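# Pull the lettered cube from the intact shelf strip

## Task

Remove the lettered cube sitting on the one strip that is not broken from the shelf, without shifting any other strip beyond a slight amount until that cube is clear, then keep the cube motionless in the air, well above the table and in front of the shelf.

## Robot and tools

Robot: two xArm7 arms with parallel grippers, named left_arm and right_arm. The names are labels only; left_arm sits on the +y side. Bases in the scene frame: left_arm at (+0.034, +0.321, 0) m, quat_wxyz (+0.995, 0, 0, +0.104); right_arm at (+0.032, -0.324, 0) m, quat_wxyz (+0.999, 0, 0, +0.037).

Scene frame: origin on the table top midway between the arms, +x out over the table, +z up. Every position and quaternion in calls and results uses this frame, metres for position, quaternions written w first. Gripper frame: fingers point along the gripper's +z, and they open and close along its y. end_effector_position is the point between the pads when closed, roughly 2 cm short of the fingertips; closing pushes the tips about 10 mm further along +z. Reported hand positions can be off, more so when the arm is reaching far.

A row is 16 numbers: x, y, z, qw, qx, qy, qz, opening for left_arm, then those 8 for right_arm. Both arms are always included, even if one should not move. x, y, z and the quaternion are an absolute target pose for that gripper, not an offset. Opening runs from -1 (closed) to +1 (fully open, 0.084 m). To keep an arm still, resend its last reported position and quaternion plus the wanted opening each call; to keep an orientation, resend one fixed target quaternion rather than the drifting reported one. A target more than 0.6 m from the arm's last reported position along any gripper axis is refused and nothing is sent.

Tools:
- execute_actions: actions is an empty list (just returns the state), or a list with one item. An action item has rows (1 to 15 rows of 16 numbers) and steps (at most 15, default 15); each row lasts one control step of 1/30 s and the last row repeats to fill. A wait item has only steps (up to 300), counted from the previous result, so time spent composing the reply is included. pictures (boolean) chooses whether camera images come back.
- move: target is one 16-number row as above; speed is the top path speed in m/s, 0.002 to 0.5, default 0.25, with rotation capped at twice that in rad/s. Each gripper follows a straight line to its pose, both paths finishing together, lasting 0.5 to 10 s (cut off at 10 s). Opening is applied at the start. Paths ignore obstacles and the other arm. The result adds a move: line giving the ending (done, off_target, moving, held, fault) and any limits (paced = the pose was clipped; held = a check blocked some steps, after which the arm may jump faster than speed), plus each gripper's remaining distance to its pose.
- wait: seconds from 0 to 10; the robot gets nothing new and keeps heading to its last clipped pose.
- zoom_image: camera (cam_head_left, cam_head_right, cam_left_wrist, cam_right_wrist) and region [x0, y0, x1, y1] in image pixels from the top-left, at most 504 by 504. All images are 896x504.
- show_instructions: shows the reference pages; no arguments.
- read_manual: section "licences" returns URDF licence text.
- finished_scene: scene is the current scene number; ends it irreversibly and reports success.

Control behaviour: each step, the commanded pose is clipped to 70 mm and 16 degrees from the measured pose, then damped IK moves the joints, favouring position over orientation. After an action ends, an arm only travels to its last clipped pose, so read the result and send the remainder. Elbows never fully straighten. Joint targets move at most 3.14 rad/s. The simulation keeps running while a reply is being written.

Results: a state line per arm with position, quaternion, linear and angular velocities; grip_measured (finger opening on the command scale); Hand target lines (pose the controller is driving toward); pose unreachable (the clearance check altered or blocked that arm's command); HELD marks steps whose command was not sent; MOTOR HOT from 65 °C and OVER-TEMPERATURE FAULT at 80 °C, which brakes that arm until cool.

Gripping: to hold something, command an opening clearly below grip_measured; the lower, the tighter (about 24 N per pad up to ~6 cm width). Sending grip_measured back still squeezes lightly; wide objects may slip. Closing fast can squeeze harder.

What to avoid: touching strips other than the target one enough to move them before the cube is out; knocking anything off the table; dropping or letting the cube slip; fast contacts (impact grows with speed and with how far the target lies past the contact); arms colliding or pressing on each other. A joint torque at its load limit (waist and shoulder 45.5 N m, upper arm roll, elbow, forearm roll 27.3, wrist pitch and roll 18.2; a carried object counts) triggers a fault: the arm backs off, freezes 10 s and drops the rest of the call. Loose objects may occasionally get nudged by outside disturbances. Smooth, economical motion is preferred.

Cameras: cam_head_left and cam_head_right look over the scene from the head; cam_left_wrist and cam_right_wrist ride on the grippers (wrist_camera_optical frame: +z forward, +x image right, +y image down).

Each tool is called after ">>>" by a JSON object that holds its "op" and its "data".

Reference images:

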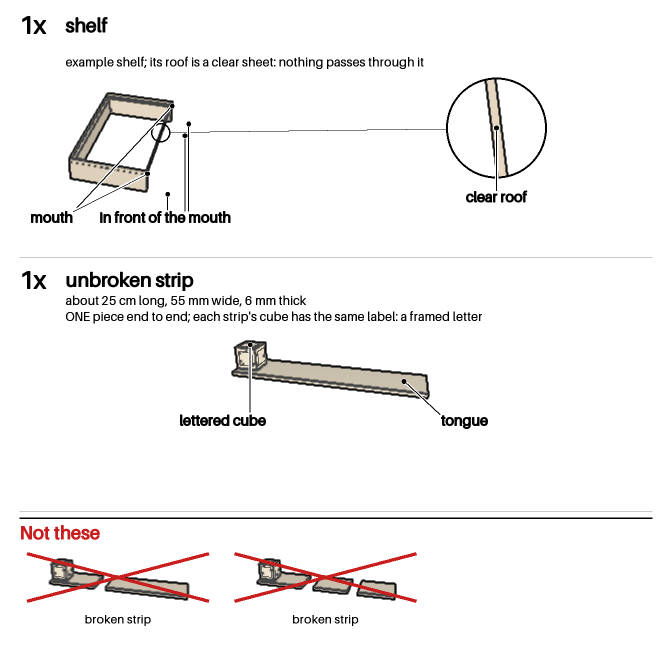

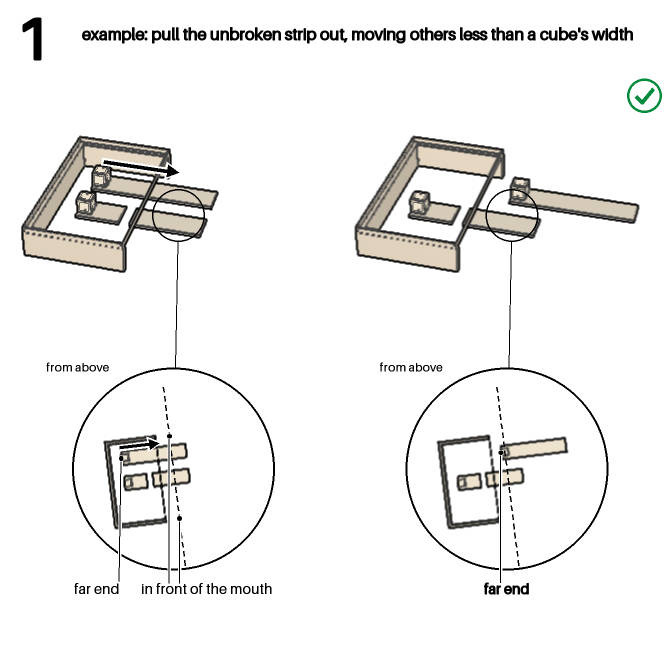

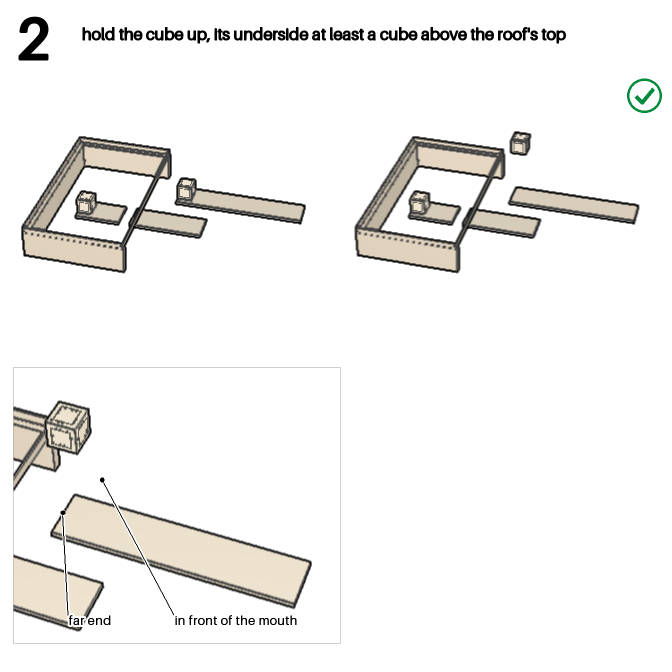

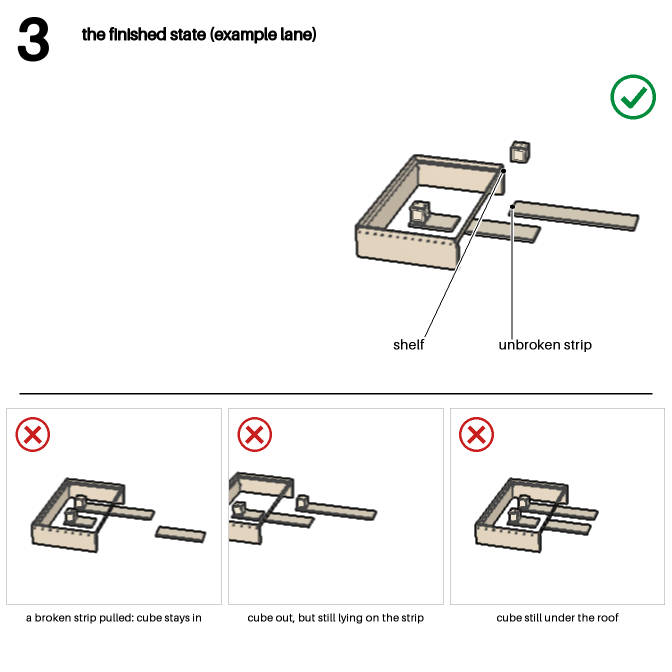

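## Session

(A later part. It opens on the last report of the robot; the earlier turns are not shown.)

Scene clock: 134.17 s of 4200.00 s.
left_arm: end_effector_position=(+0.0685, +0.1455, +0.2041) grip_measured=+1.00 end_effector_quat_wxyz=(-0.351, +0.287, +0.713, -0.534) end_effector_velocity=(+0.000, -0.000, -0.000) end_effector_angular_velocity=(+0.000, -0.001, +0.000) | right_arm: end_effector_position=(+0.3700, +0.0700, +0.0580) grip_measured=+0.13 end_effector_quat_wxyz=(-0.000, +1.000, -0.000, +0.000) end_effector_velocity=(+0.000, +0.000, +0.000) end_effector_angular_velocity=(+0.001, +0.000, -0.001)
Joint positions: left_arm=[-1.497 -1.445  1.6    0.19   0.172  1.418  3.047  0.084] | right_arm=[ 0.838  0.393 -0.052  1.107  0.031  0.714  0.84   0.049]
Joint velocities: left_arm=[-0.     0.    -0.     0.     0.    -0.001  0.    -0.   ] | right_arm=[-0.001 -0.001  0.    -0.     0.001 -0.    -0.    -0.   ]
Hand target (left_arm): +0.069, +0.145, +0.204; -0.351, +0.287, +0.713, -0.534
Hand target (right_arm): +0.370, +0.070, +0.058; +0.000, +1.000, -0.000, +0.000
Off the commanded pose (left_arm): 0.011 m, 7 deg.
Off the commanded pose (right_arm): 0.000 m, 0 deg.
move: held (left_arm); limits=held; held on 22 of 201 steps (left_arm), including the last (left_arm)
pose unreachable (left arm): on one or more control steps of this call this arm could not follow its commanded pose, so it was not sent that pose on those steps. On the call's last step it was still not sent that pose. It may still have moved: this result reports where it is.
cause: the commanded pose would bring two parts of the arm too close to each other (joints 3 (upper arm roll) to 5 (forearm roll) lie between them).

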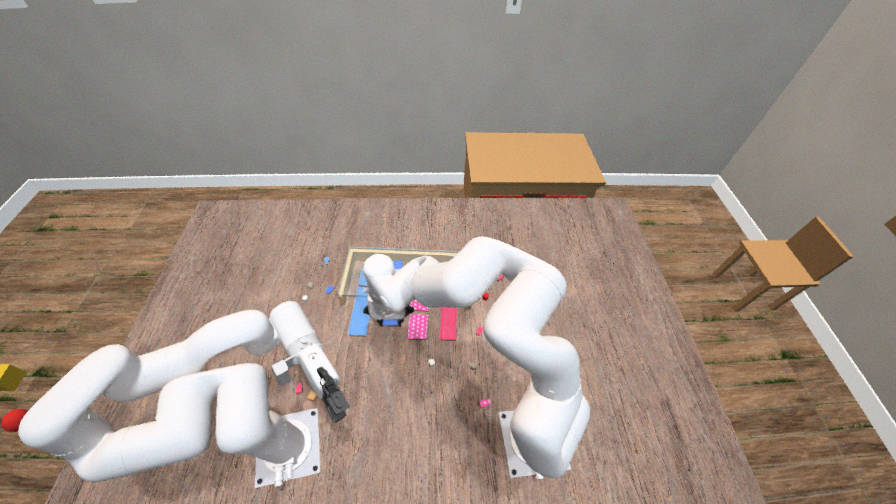

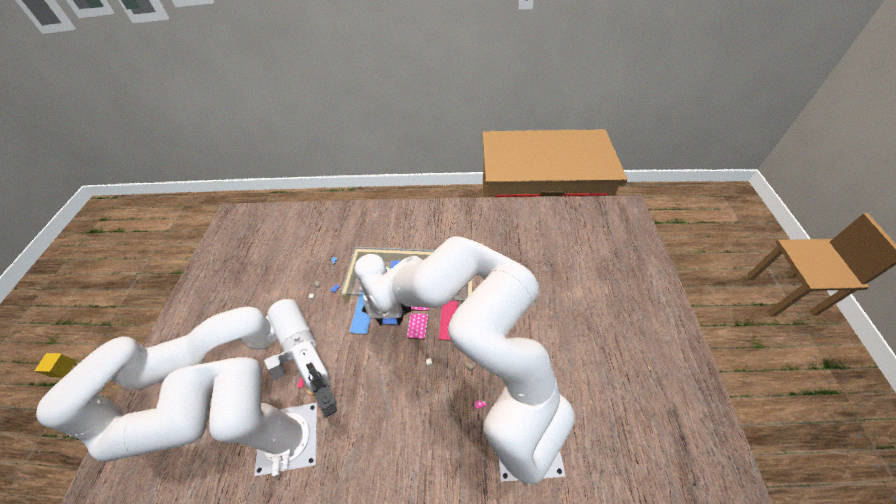

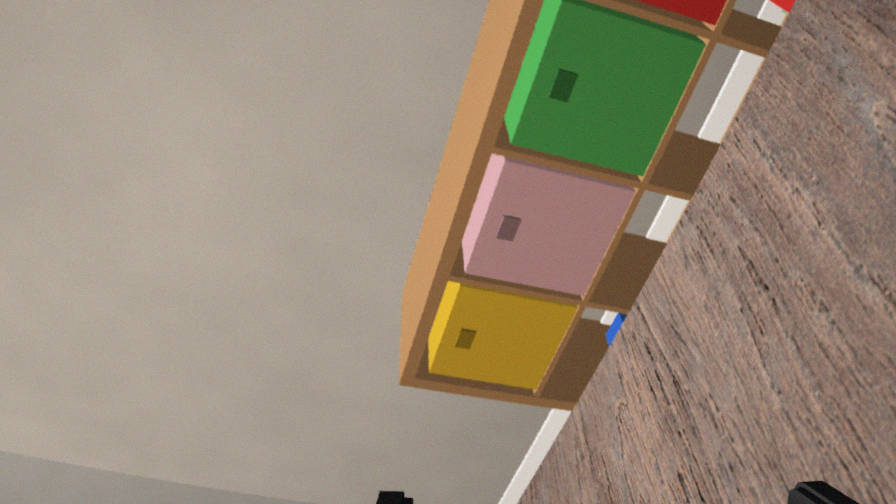

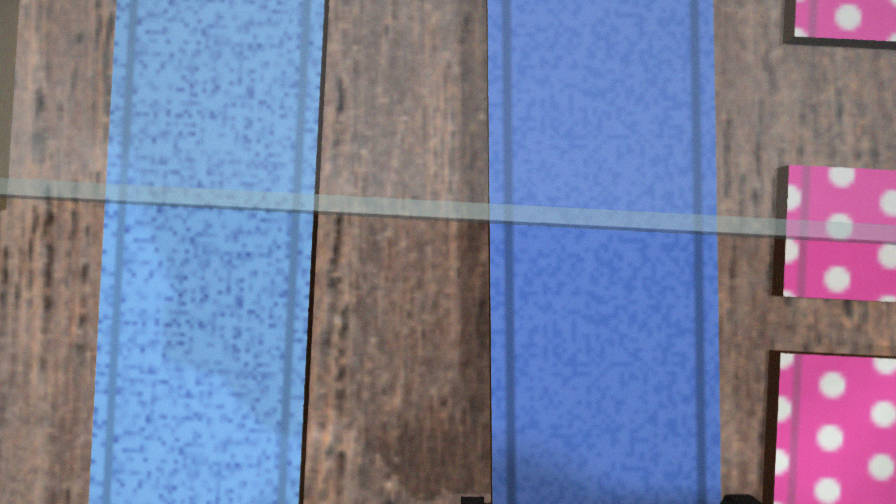

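>>> {"op": "move", "data": {"target": [0.069,0.145,0.204,-0.351,0.287,0.713,-0.534,1,0.37,0.118,0.058,0,1,0,0,-1], "speed": 0.04}}

>>> {"op": "move", "data": {"target": [0.069,0.145,0.204,-0.351,0.287,0.713,-0.534,1,0.37,0.135,0.047,0.342,0.94,0,0,-1], "speed": 0.08}}

>>> {"op": "move", "data": {"target": [0.069,0.145,0.204,-0.351,0.287,0.713,-0.534,1,0.355,0.075,0.047,0.342,0.94,0,0,-1], "speed": 0.03}}

>>> {"op": "move", "data": {"target": [0.069,0.145,0.204,-0.351,0.287,0.713,-0.534,1,0.355,0.07,0.058,0,1,0,0,-1], "speed": 0.08}}

>>> {"op": "move", "data": {"target": [0.069,0.145,0.204,-0.351,0.287,0.713,-0.534,1,0.2,0.04,0.058,0,1,0,0,-1], "speed": 0.06}}

>>> {"op": "zoom_image", "data": {"camera": "cam_head_left", "region": [300,220,500,340]}}

Scene clock: 140.67 s of 4200.00 s.
left_arm: end_effector_position=(+0.0690, +0.1450, +0.2040) grip_measured=+1.00 end_effector_quat_wxyz=(-0.351, +0.287, +0.713, -0.534) end_effector_velocity=(+0.000, +0.000, -0.000) end_effector_angular_velocity=(+0.001, -0.001, -0.000) | right_arm: end_effector_position=(+0.3699, +0.1177, +0.0581) grip_measured=+0.13 end_effector_quat_wxyz=(-0.000, +1.000, -0.000, -0.000) end_effector_velocity=(+0.002, -0.000, +0.001) end_effector_angular_velocity=(-0.001, -0.002, -0.003)
Joint positions: left_arm=[-1.5   -1.445  1.601  0.191  0.172  1.415  3.047  0.084] | right_arm=[ 0.878  0.495 -0.038  1.271  0.026  0.776  0.9    0.049]
Joint velocities: left_arm=[ 0.    -0.     0.    -0.     0.002  0.    -0.    -0.   ] | right_arm=[ 0.     0.001 -0.003  0.004 -0.001  0.002  0.001 -0.   ]
Hand target (left_arm): +0.069, +0.145, +0.204; -0.351, +0.287, +0.713, -0.534
Hand target (right_arm): +0.370, +0.118, +0.058; -0.000, +1.000, -0.000, -0.000
Off the commanded pose (left_arm): 0.000 m, 0 deg.
Off the commanded pose (right_arm): 0.000 m, 0 deg.
After step 90, 2.00 s passed at rest.
move: done

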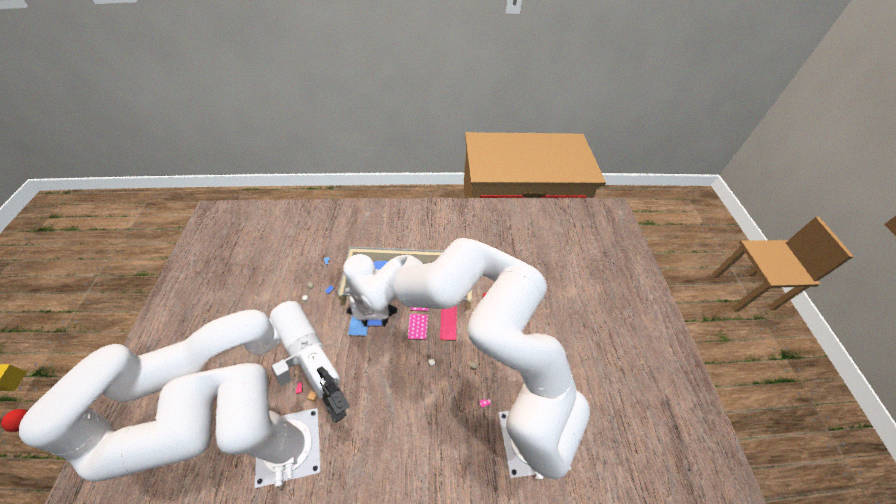

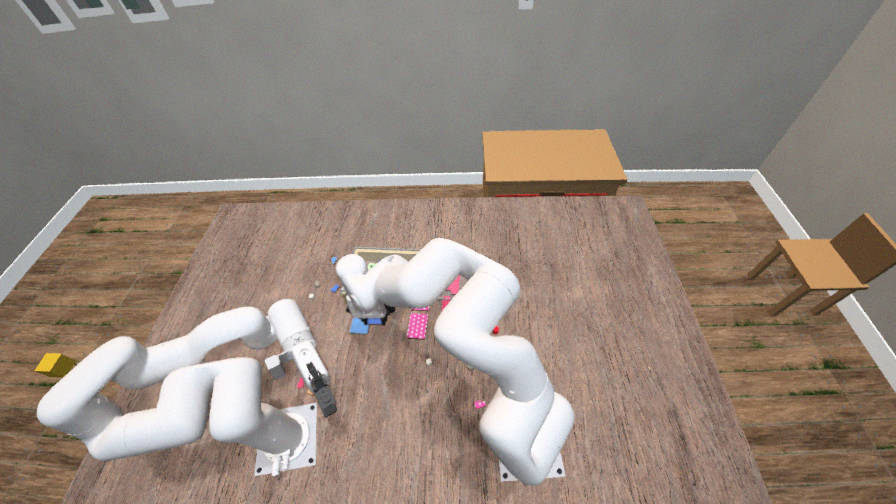

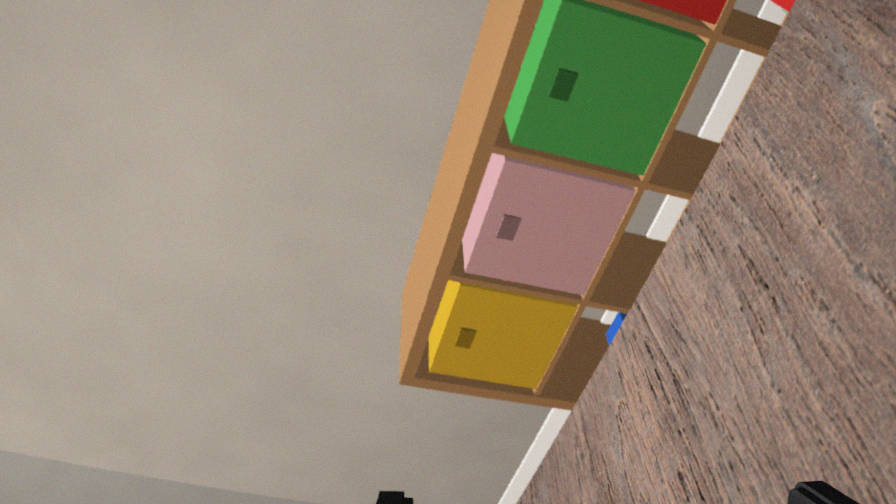

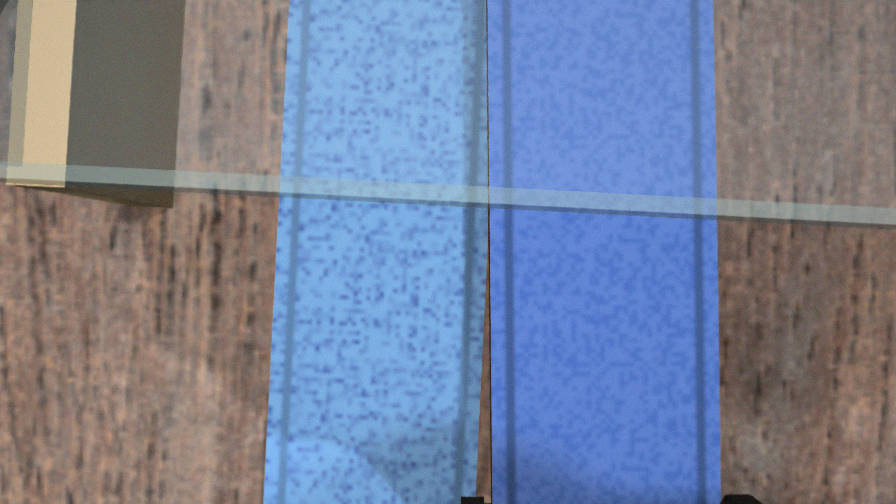

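Scene clock: 145.27 s of 4200.00 s.
left_arm: end_effector_position=(+0.0690, +0.1450, +0.2040) grip_measured=+1.00 end_effector_quat_wxyz=(-0.351, +0.287, +0.713, -0.534) end_effector_velocity=(-0.000, +0.000, -0.000) end_effector_angular_velocity=(+0.001, +0.000, -0.001) | right_arm: end_effector_position=(+0.3698, +0.1312, +0.0490) grip_measured=+0.13 end_effector_quat_wxyz=(+0.279, +0.960, -0.001, -0.000) end_effector_velocity=(+0.000, +0.000, +0.001) end_effector_angular_velocity=(+0.001, -0.001, +0.001)
Joint positions: left_arm=[-1.5   -1.445  1.601  0.191  0.172  1.415  3.047  0.084] | right_arm=[ 1.05   0.989 -0.132  2.08  -0.171  1.586  1.066  0.049]
Joint velocities: left_arm=[ 0.001  0.     0.    -0.     0.001  0.002 -0.    -0.   ] | right_arm=[-0.    -0.001  0.    -0.    -0.001 -0.    -0.     0.   ]
Hand target (left_arm): +0.069, +0.145, +0.204; -0.351, +0.287, +0.713, -0.534
Hand target (right_arm): +0.370, +0.131, +0.049; +0.279, +0.960, -0.001, -0.000
Off the commanded pose (left_arm): 0.000 m, 0 deg.
Off the commanded pose (right_arm): 0.004 m, 8 deg.
move: held (right_arm); limits=held; held on 28 of 138 steps (left_arm, right_arm), including the last (right_arm)
pose unreachable (left arm): on one or more control steps of this call this arm could not follow its commanded pose, so it was not sent that pose on those steps. It may still have moved: this result reports where it is.
cause: the commanded pose would bring a part of the arm too close to another arm (a part of this arm just beyond joint 6 (wrist pitch) and a part of the other arm just beyond its joint 6 (wrist pitch)).
pose unreachable (right arm): on one or more control steps of this call this arm could not follow its commanded pose, so it was not sent that pose on those steps. On the call's last step it was still not sent that pose. It may still have moved: this result reports where it is.
cause: the commanded pose would bring a part of the arm too close to another arm (a part of this arm just beyond joint 6 (wrist pitch) and a part of the other arm just beyond its joint 6 (wrist pitch)).

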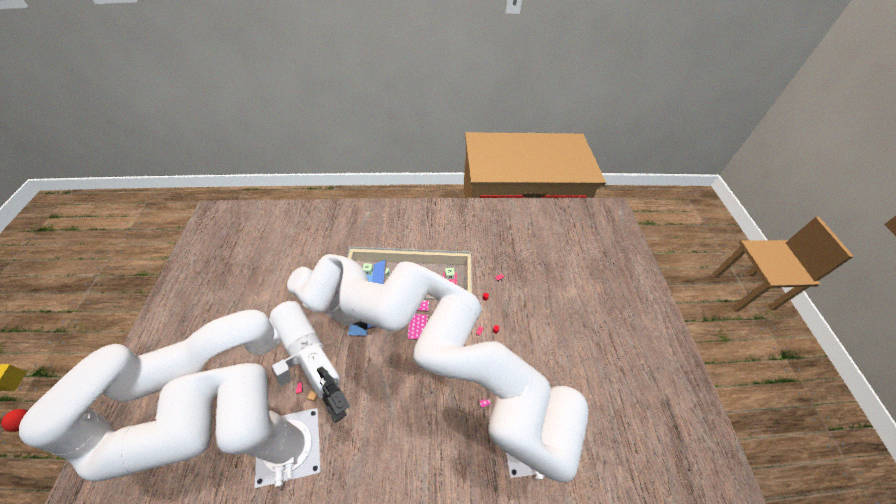

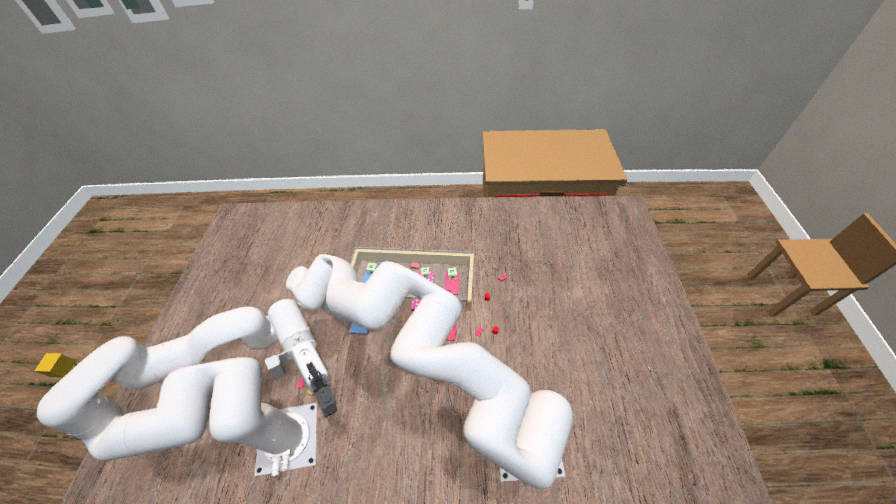

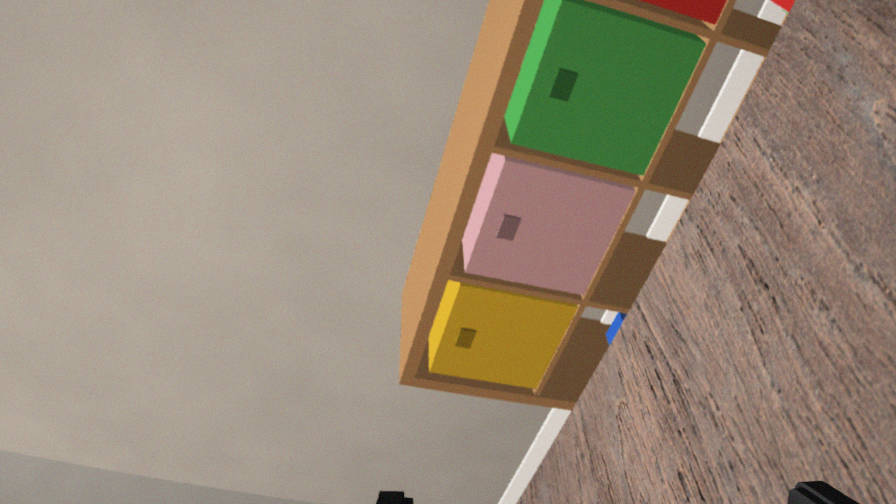

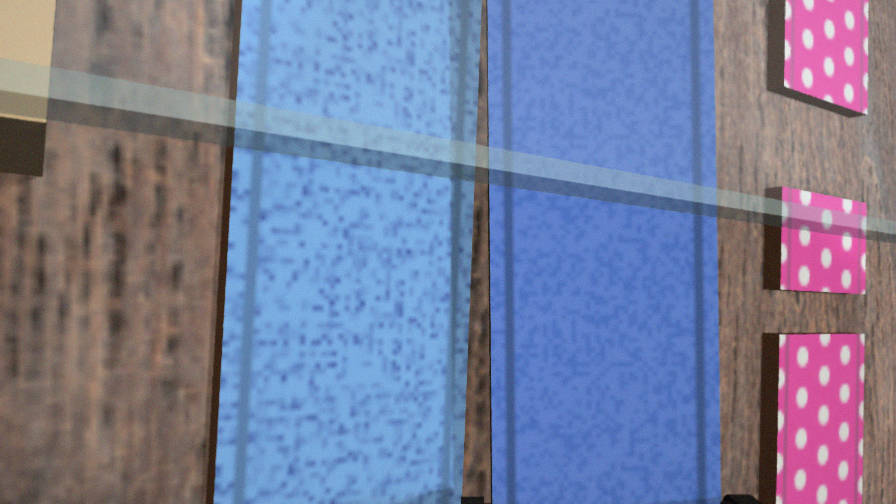

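Scene clock: 147.97 s of 4200.00 s.
left_arm: end_effector_position=(+0.0690, +0.1450, +0.2040) grip_measured=+1.00 end_effector_quat_wxyz=(-0.351, +0.287, +0.713, -0.534) end_effector_velocity=(+0.000, -0.000, -0.000) end_effector_angular_velocity=(+0.000, -0.001, +0.001) | right_arm: end_effector_position=(+0.3551, +0.0753, +0.0468) grip_measured=+0.13 end_effector_quat_wxyz=(+0.342, +0.940, +0.000, +0.000) end_effector_velocity=(+0.000, -0.000, +0.001) end_effector_angular_velocity=(+0.000, -0.002, +0.001)
Joint positions: left_arm=[-1.5   -1.445  1.601  0.191  0.172  1.415  3.047  0.084] | right_arm=[ 1.079  0.886 -0.158  1.847 -0.224  1.577  1.085  0.049]
Joint velocities: left_arm=[ 0.     0.    -0.     0.     0.001 -0.001  0.    -0.   ] | right_arm=[ 0.001 -0.004 -0.    -0.004 -0.002 -0.001  0.     0.   ]
Hand target (left_arm): +0.069, +0.145, +0.204; -0.351, +0.287, +0.713, -0.534
Hand target (right_arm): +0.355, +0.075, +0.047; +0.342, +0.940, +0.000, +0.000
Off the commanded pose (left_arm): 0.000 m, 0 deg.
Off the commanded pose (right_arm): 0.000 m, 0 deg.
move: done

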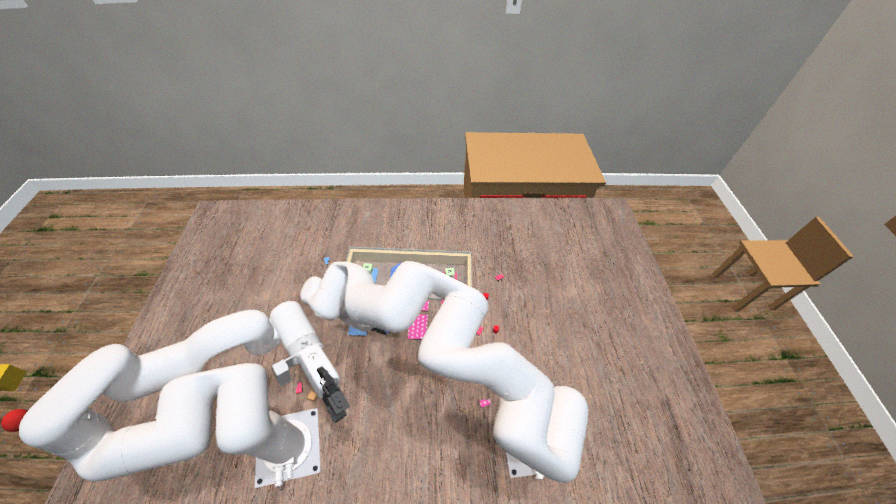

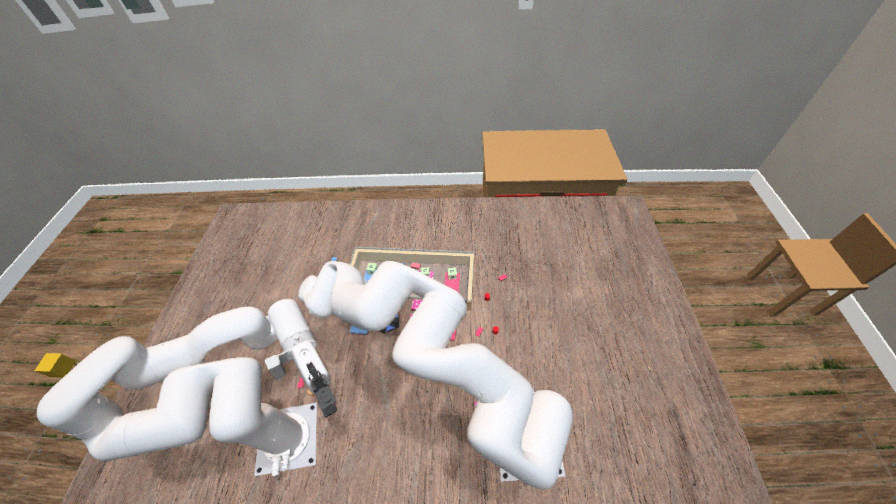

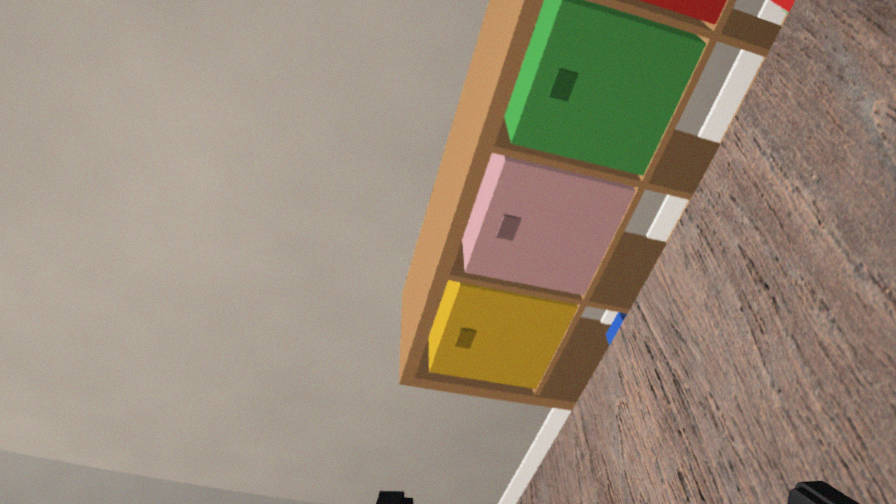

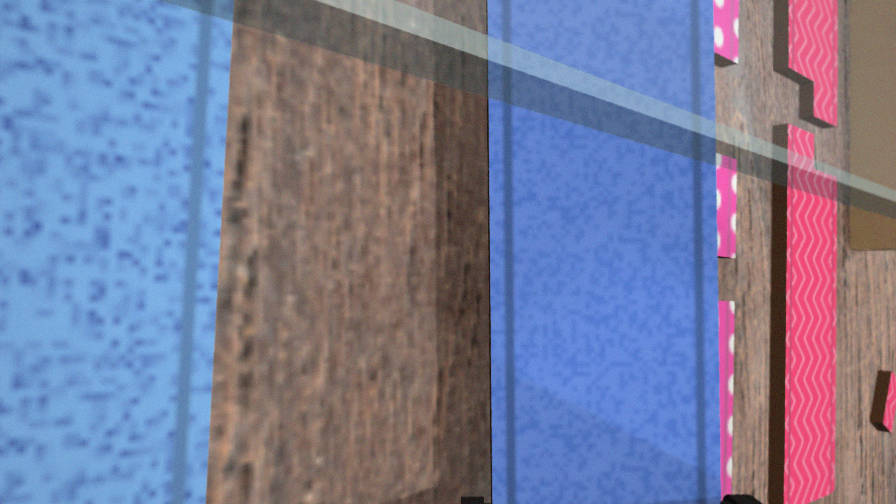

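Scene clock: 152.60 s of 4200.00 s.
left_arm: end_effector_position=(+0.0690, +0.1450, +0.2040) grip_measured=+1.00 end_effector_quat_wxyz=(-0.351, +0.287, +0.713, -0.534) end_effector_velocity=(-0.000, +0.000, +0.000) end_effector_angular_velocity=(-0.000, +0.001, -0.001) | right_arm: end_effector_position=(+0.3552, +0.0704, +0.0581) grip_measured=+0.13 end_effector_quat_wxyz=(+0.001, +1.000, +0.001, +0.000) end_effector_velocity=(-0.002, +0.002, +0.000) end_effector_angular_velocity=(+0.009, +0.001, +0.004)
Joint positions: left_arm=[-1.5   -1.445  1.601  0.191  0.172  1.415  3.047  0.084] | right_arm=[ 0.87   0.368 -0.062  1.068  0.032  0.701  0.86   0.049]
Joint velocities: left_arm=[-0.    -0.     0.    -0.    -0.001  0.001 -0.    -0.   ] | right_arm=[-0.003 -0.003  0.005 -0.006  0.008 -0.009 -0.008  0.   ]
Hand target (left_arm): +0.069, +0.145, +0.204; -0.351, +0.287, +0.713, -0.534
Hand target (right_arm): +0.355, +0.070, +0.058; +0.000, +1.000, +0.001, +0.000
Off the commanded pose (left_arm): 0.000 m, 0 deg.
Off the commanded pose (right_arm): 0.000 m, 0 deg.
move: done

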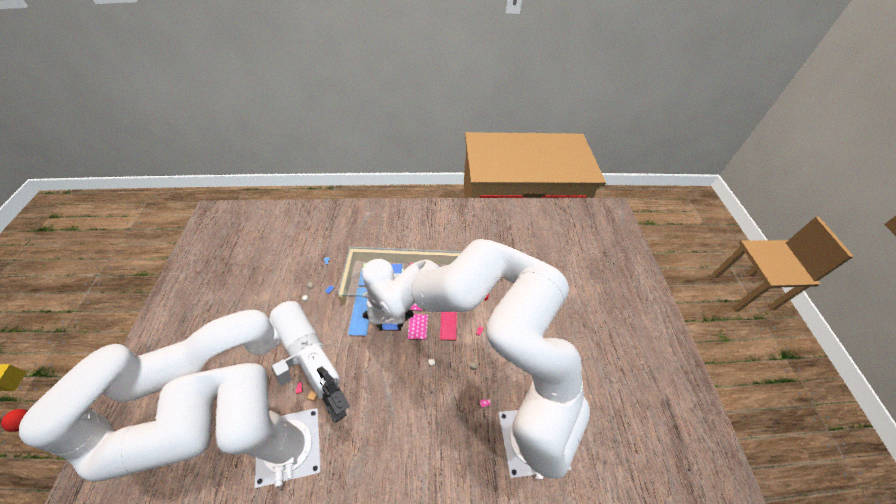

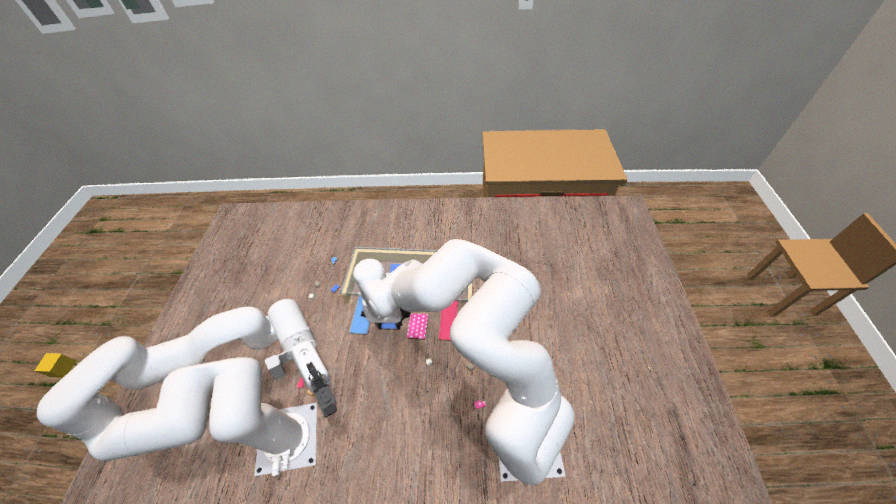

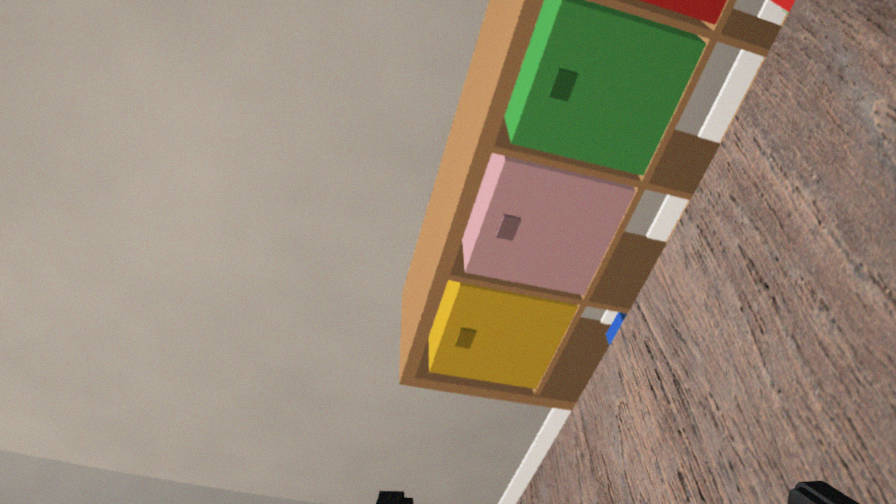

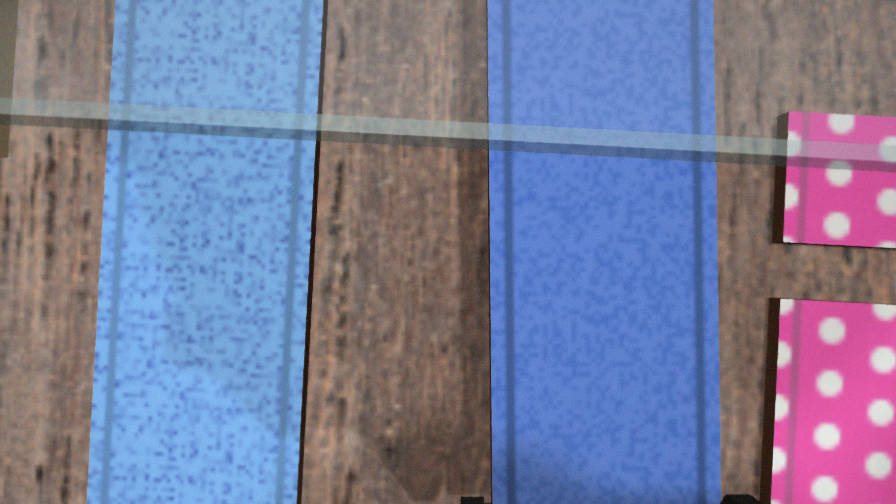

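Scene clock: 155.57 s of 4200.00 s.
left_arm: end_effector_position=(+0.0690, +0.1450, +0.2040) grip_measured=+1.00 end_effector_quat_wxyz=(-0.351, +0.287, +0.713, -0.534) end_effector_velocity=(+0.000, -0.000, -0.000) end_effector_angular_velocity=(+0.000, -0.001, +0.000) | right_arm: end_effector_position=(+0.2003, +0.0397, +0.0577) grip_measured=+0.13 end_effector_quat_wxyz=(+0.000, +1.000, -0.000, +0.000) end_effector_velocity=(-0.001, -0.000, +0.000) end_effector_angular_velocity=(+0.000, -0.000, -0.001)
Joint positions: left_arm=[-1.5   -1.445  1.601  0.191  0.172  1.415  3.047  0.084] | right_arm=[ 1.039  0.076  0.024  0.648 -0.004  0.572  1.141  0.049]
Joint velocities: left_arm=[-0.001 -0.     0.    -0.     0.001 -0.001 -0.     0.   ] | right_arm=[ 0.002 -0.002  0.001 -0.003  0.    -0.001  0.003  0.   ]
Hand target (left_arm): +0.069, +0.145, +0.204; -0.351, +0.287, +0.713, -0.534
Hand target (right_arm): +0.200, +0.040, +0.058; +0.000, +1.000, +0.000, +0.000
Off the commanded pose (left_arm): 0.000 m, 0 deg.
Off the commanded pose (right_arm): 0.001 m, 0 deg.
move: done

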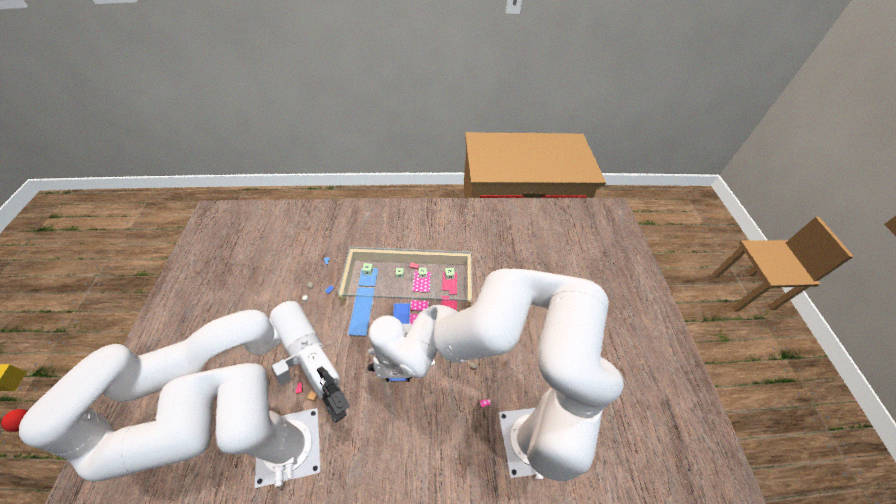

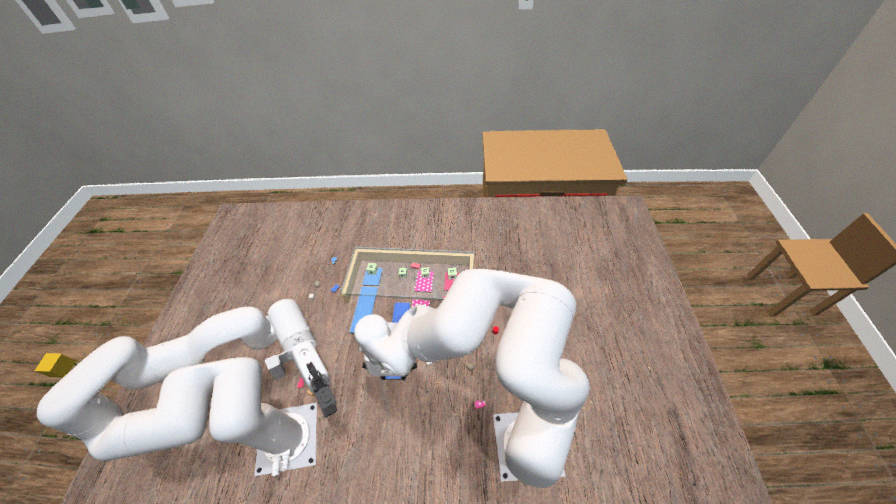

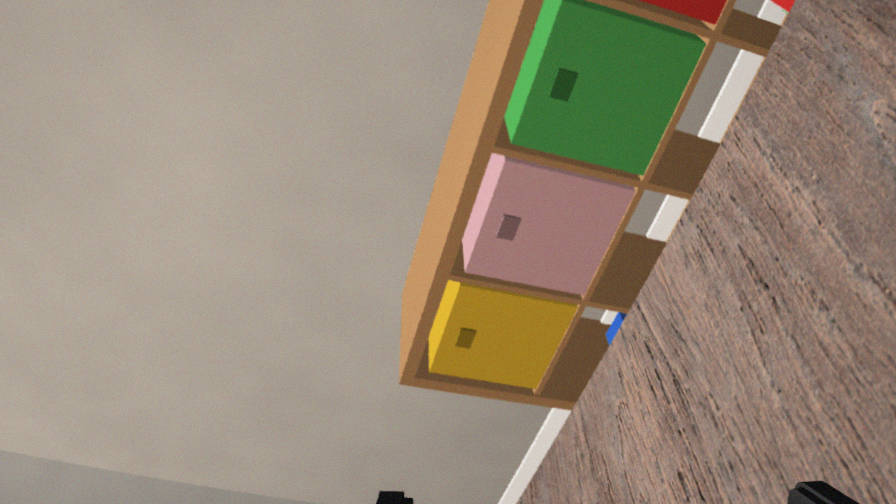

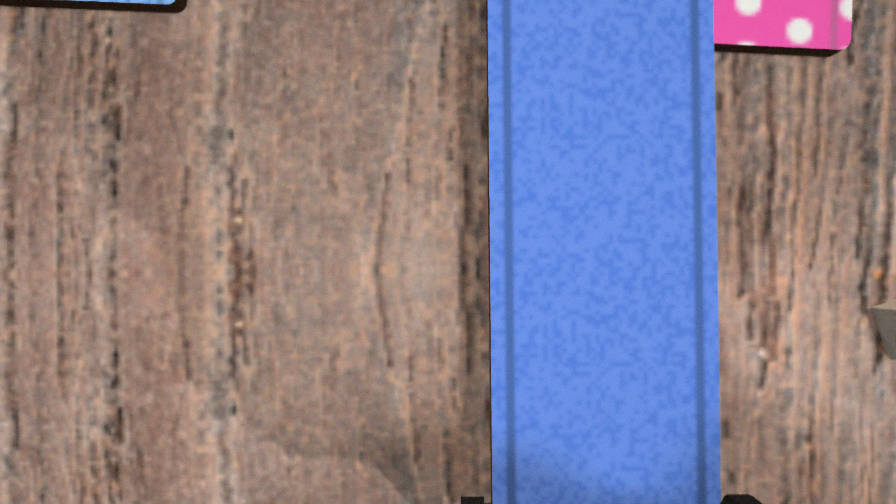

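Region (300, 220, 500, 340) of cam_head_left's 896x504 image, scaled by 2.520, with more detail than that image has; it fills the top 302 rows of this view, and the rest is white.

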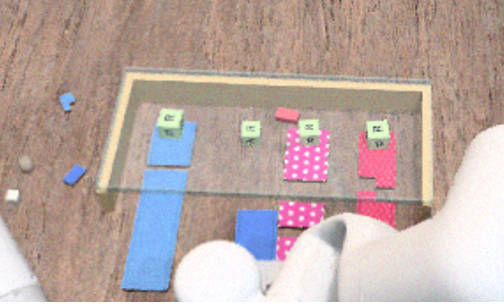

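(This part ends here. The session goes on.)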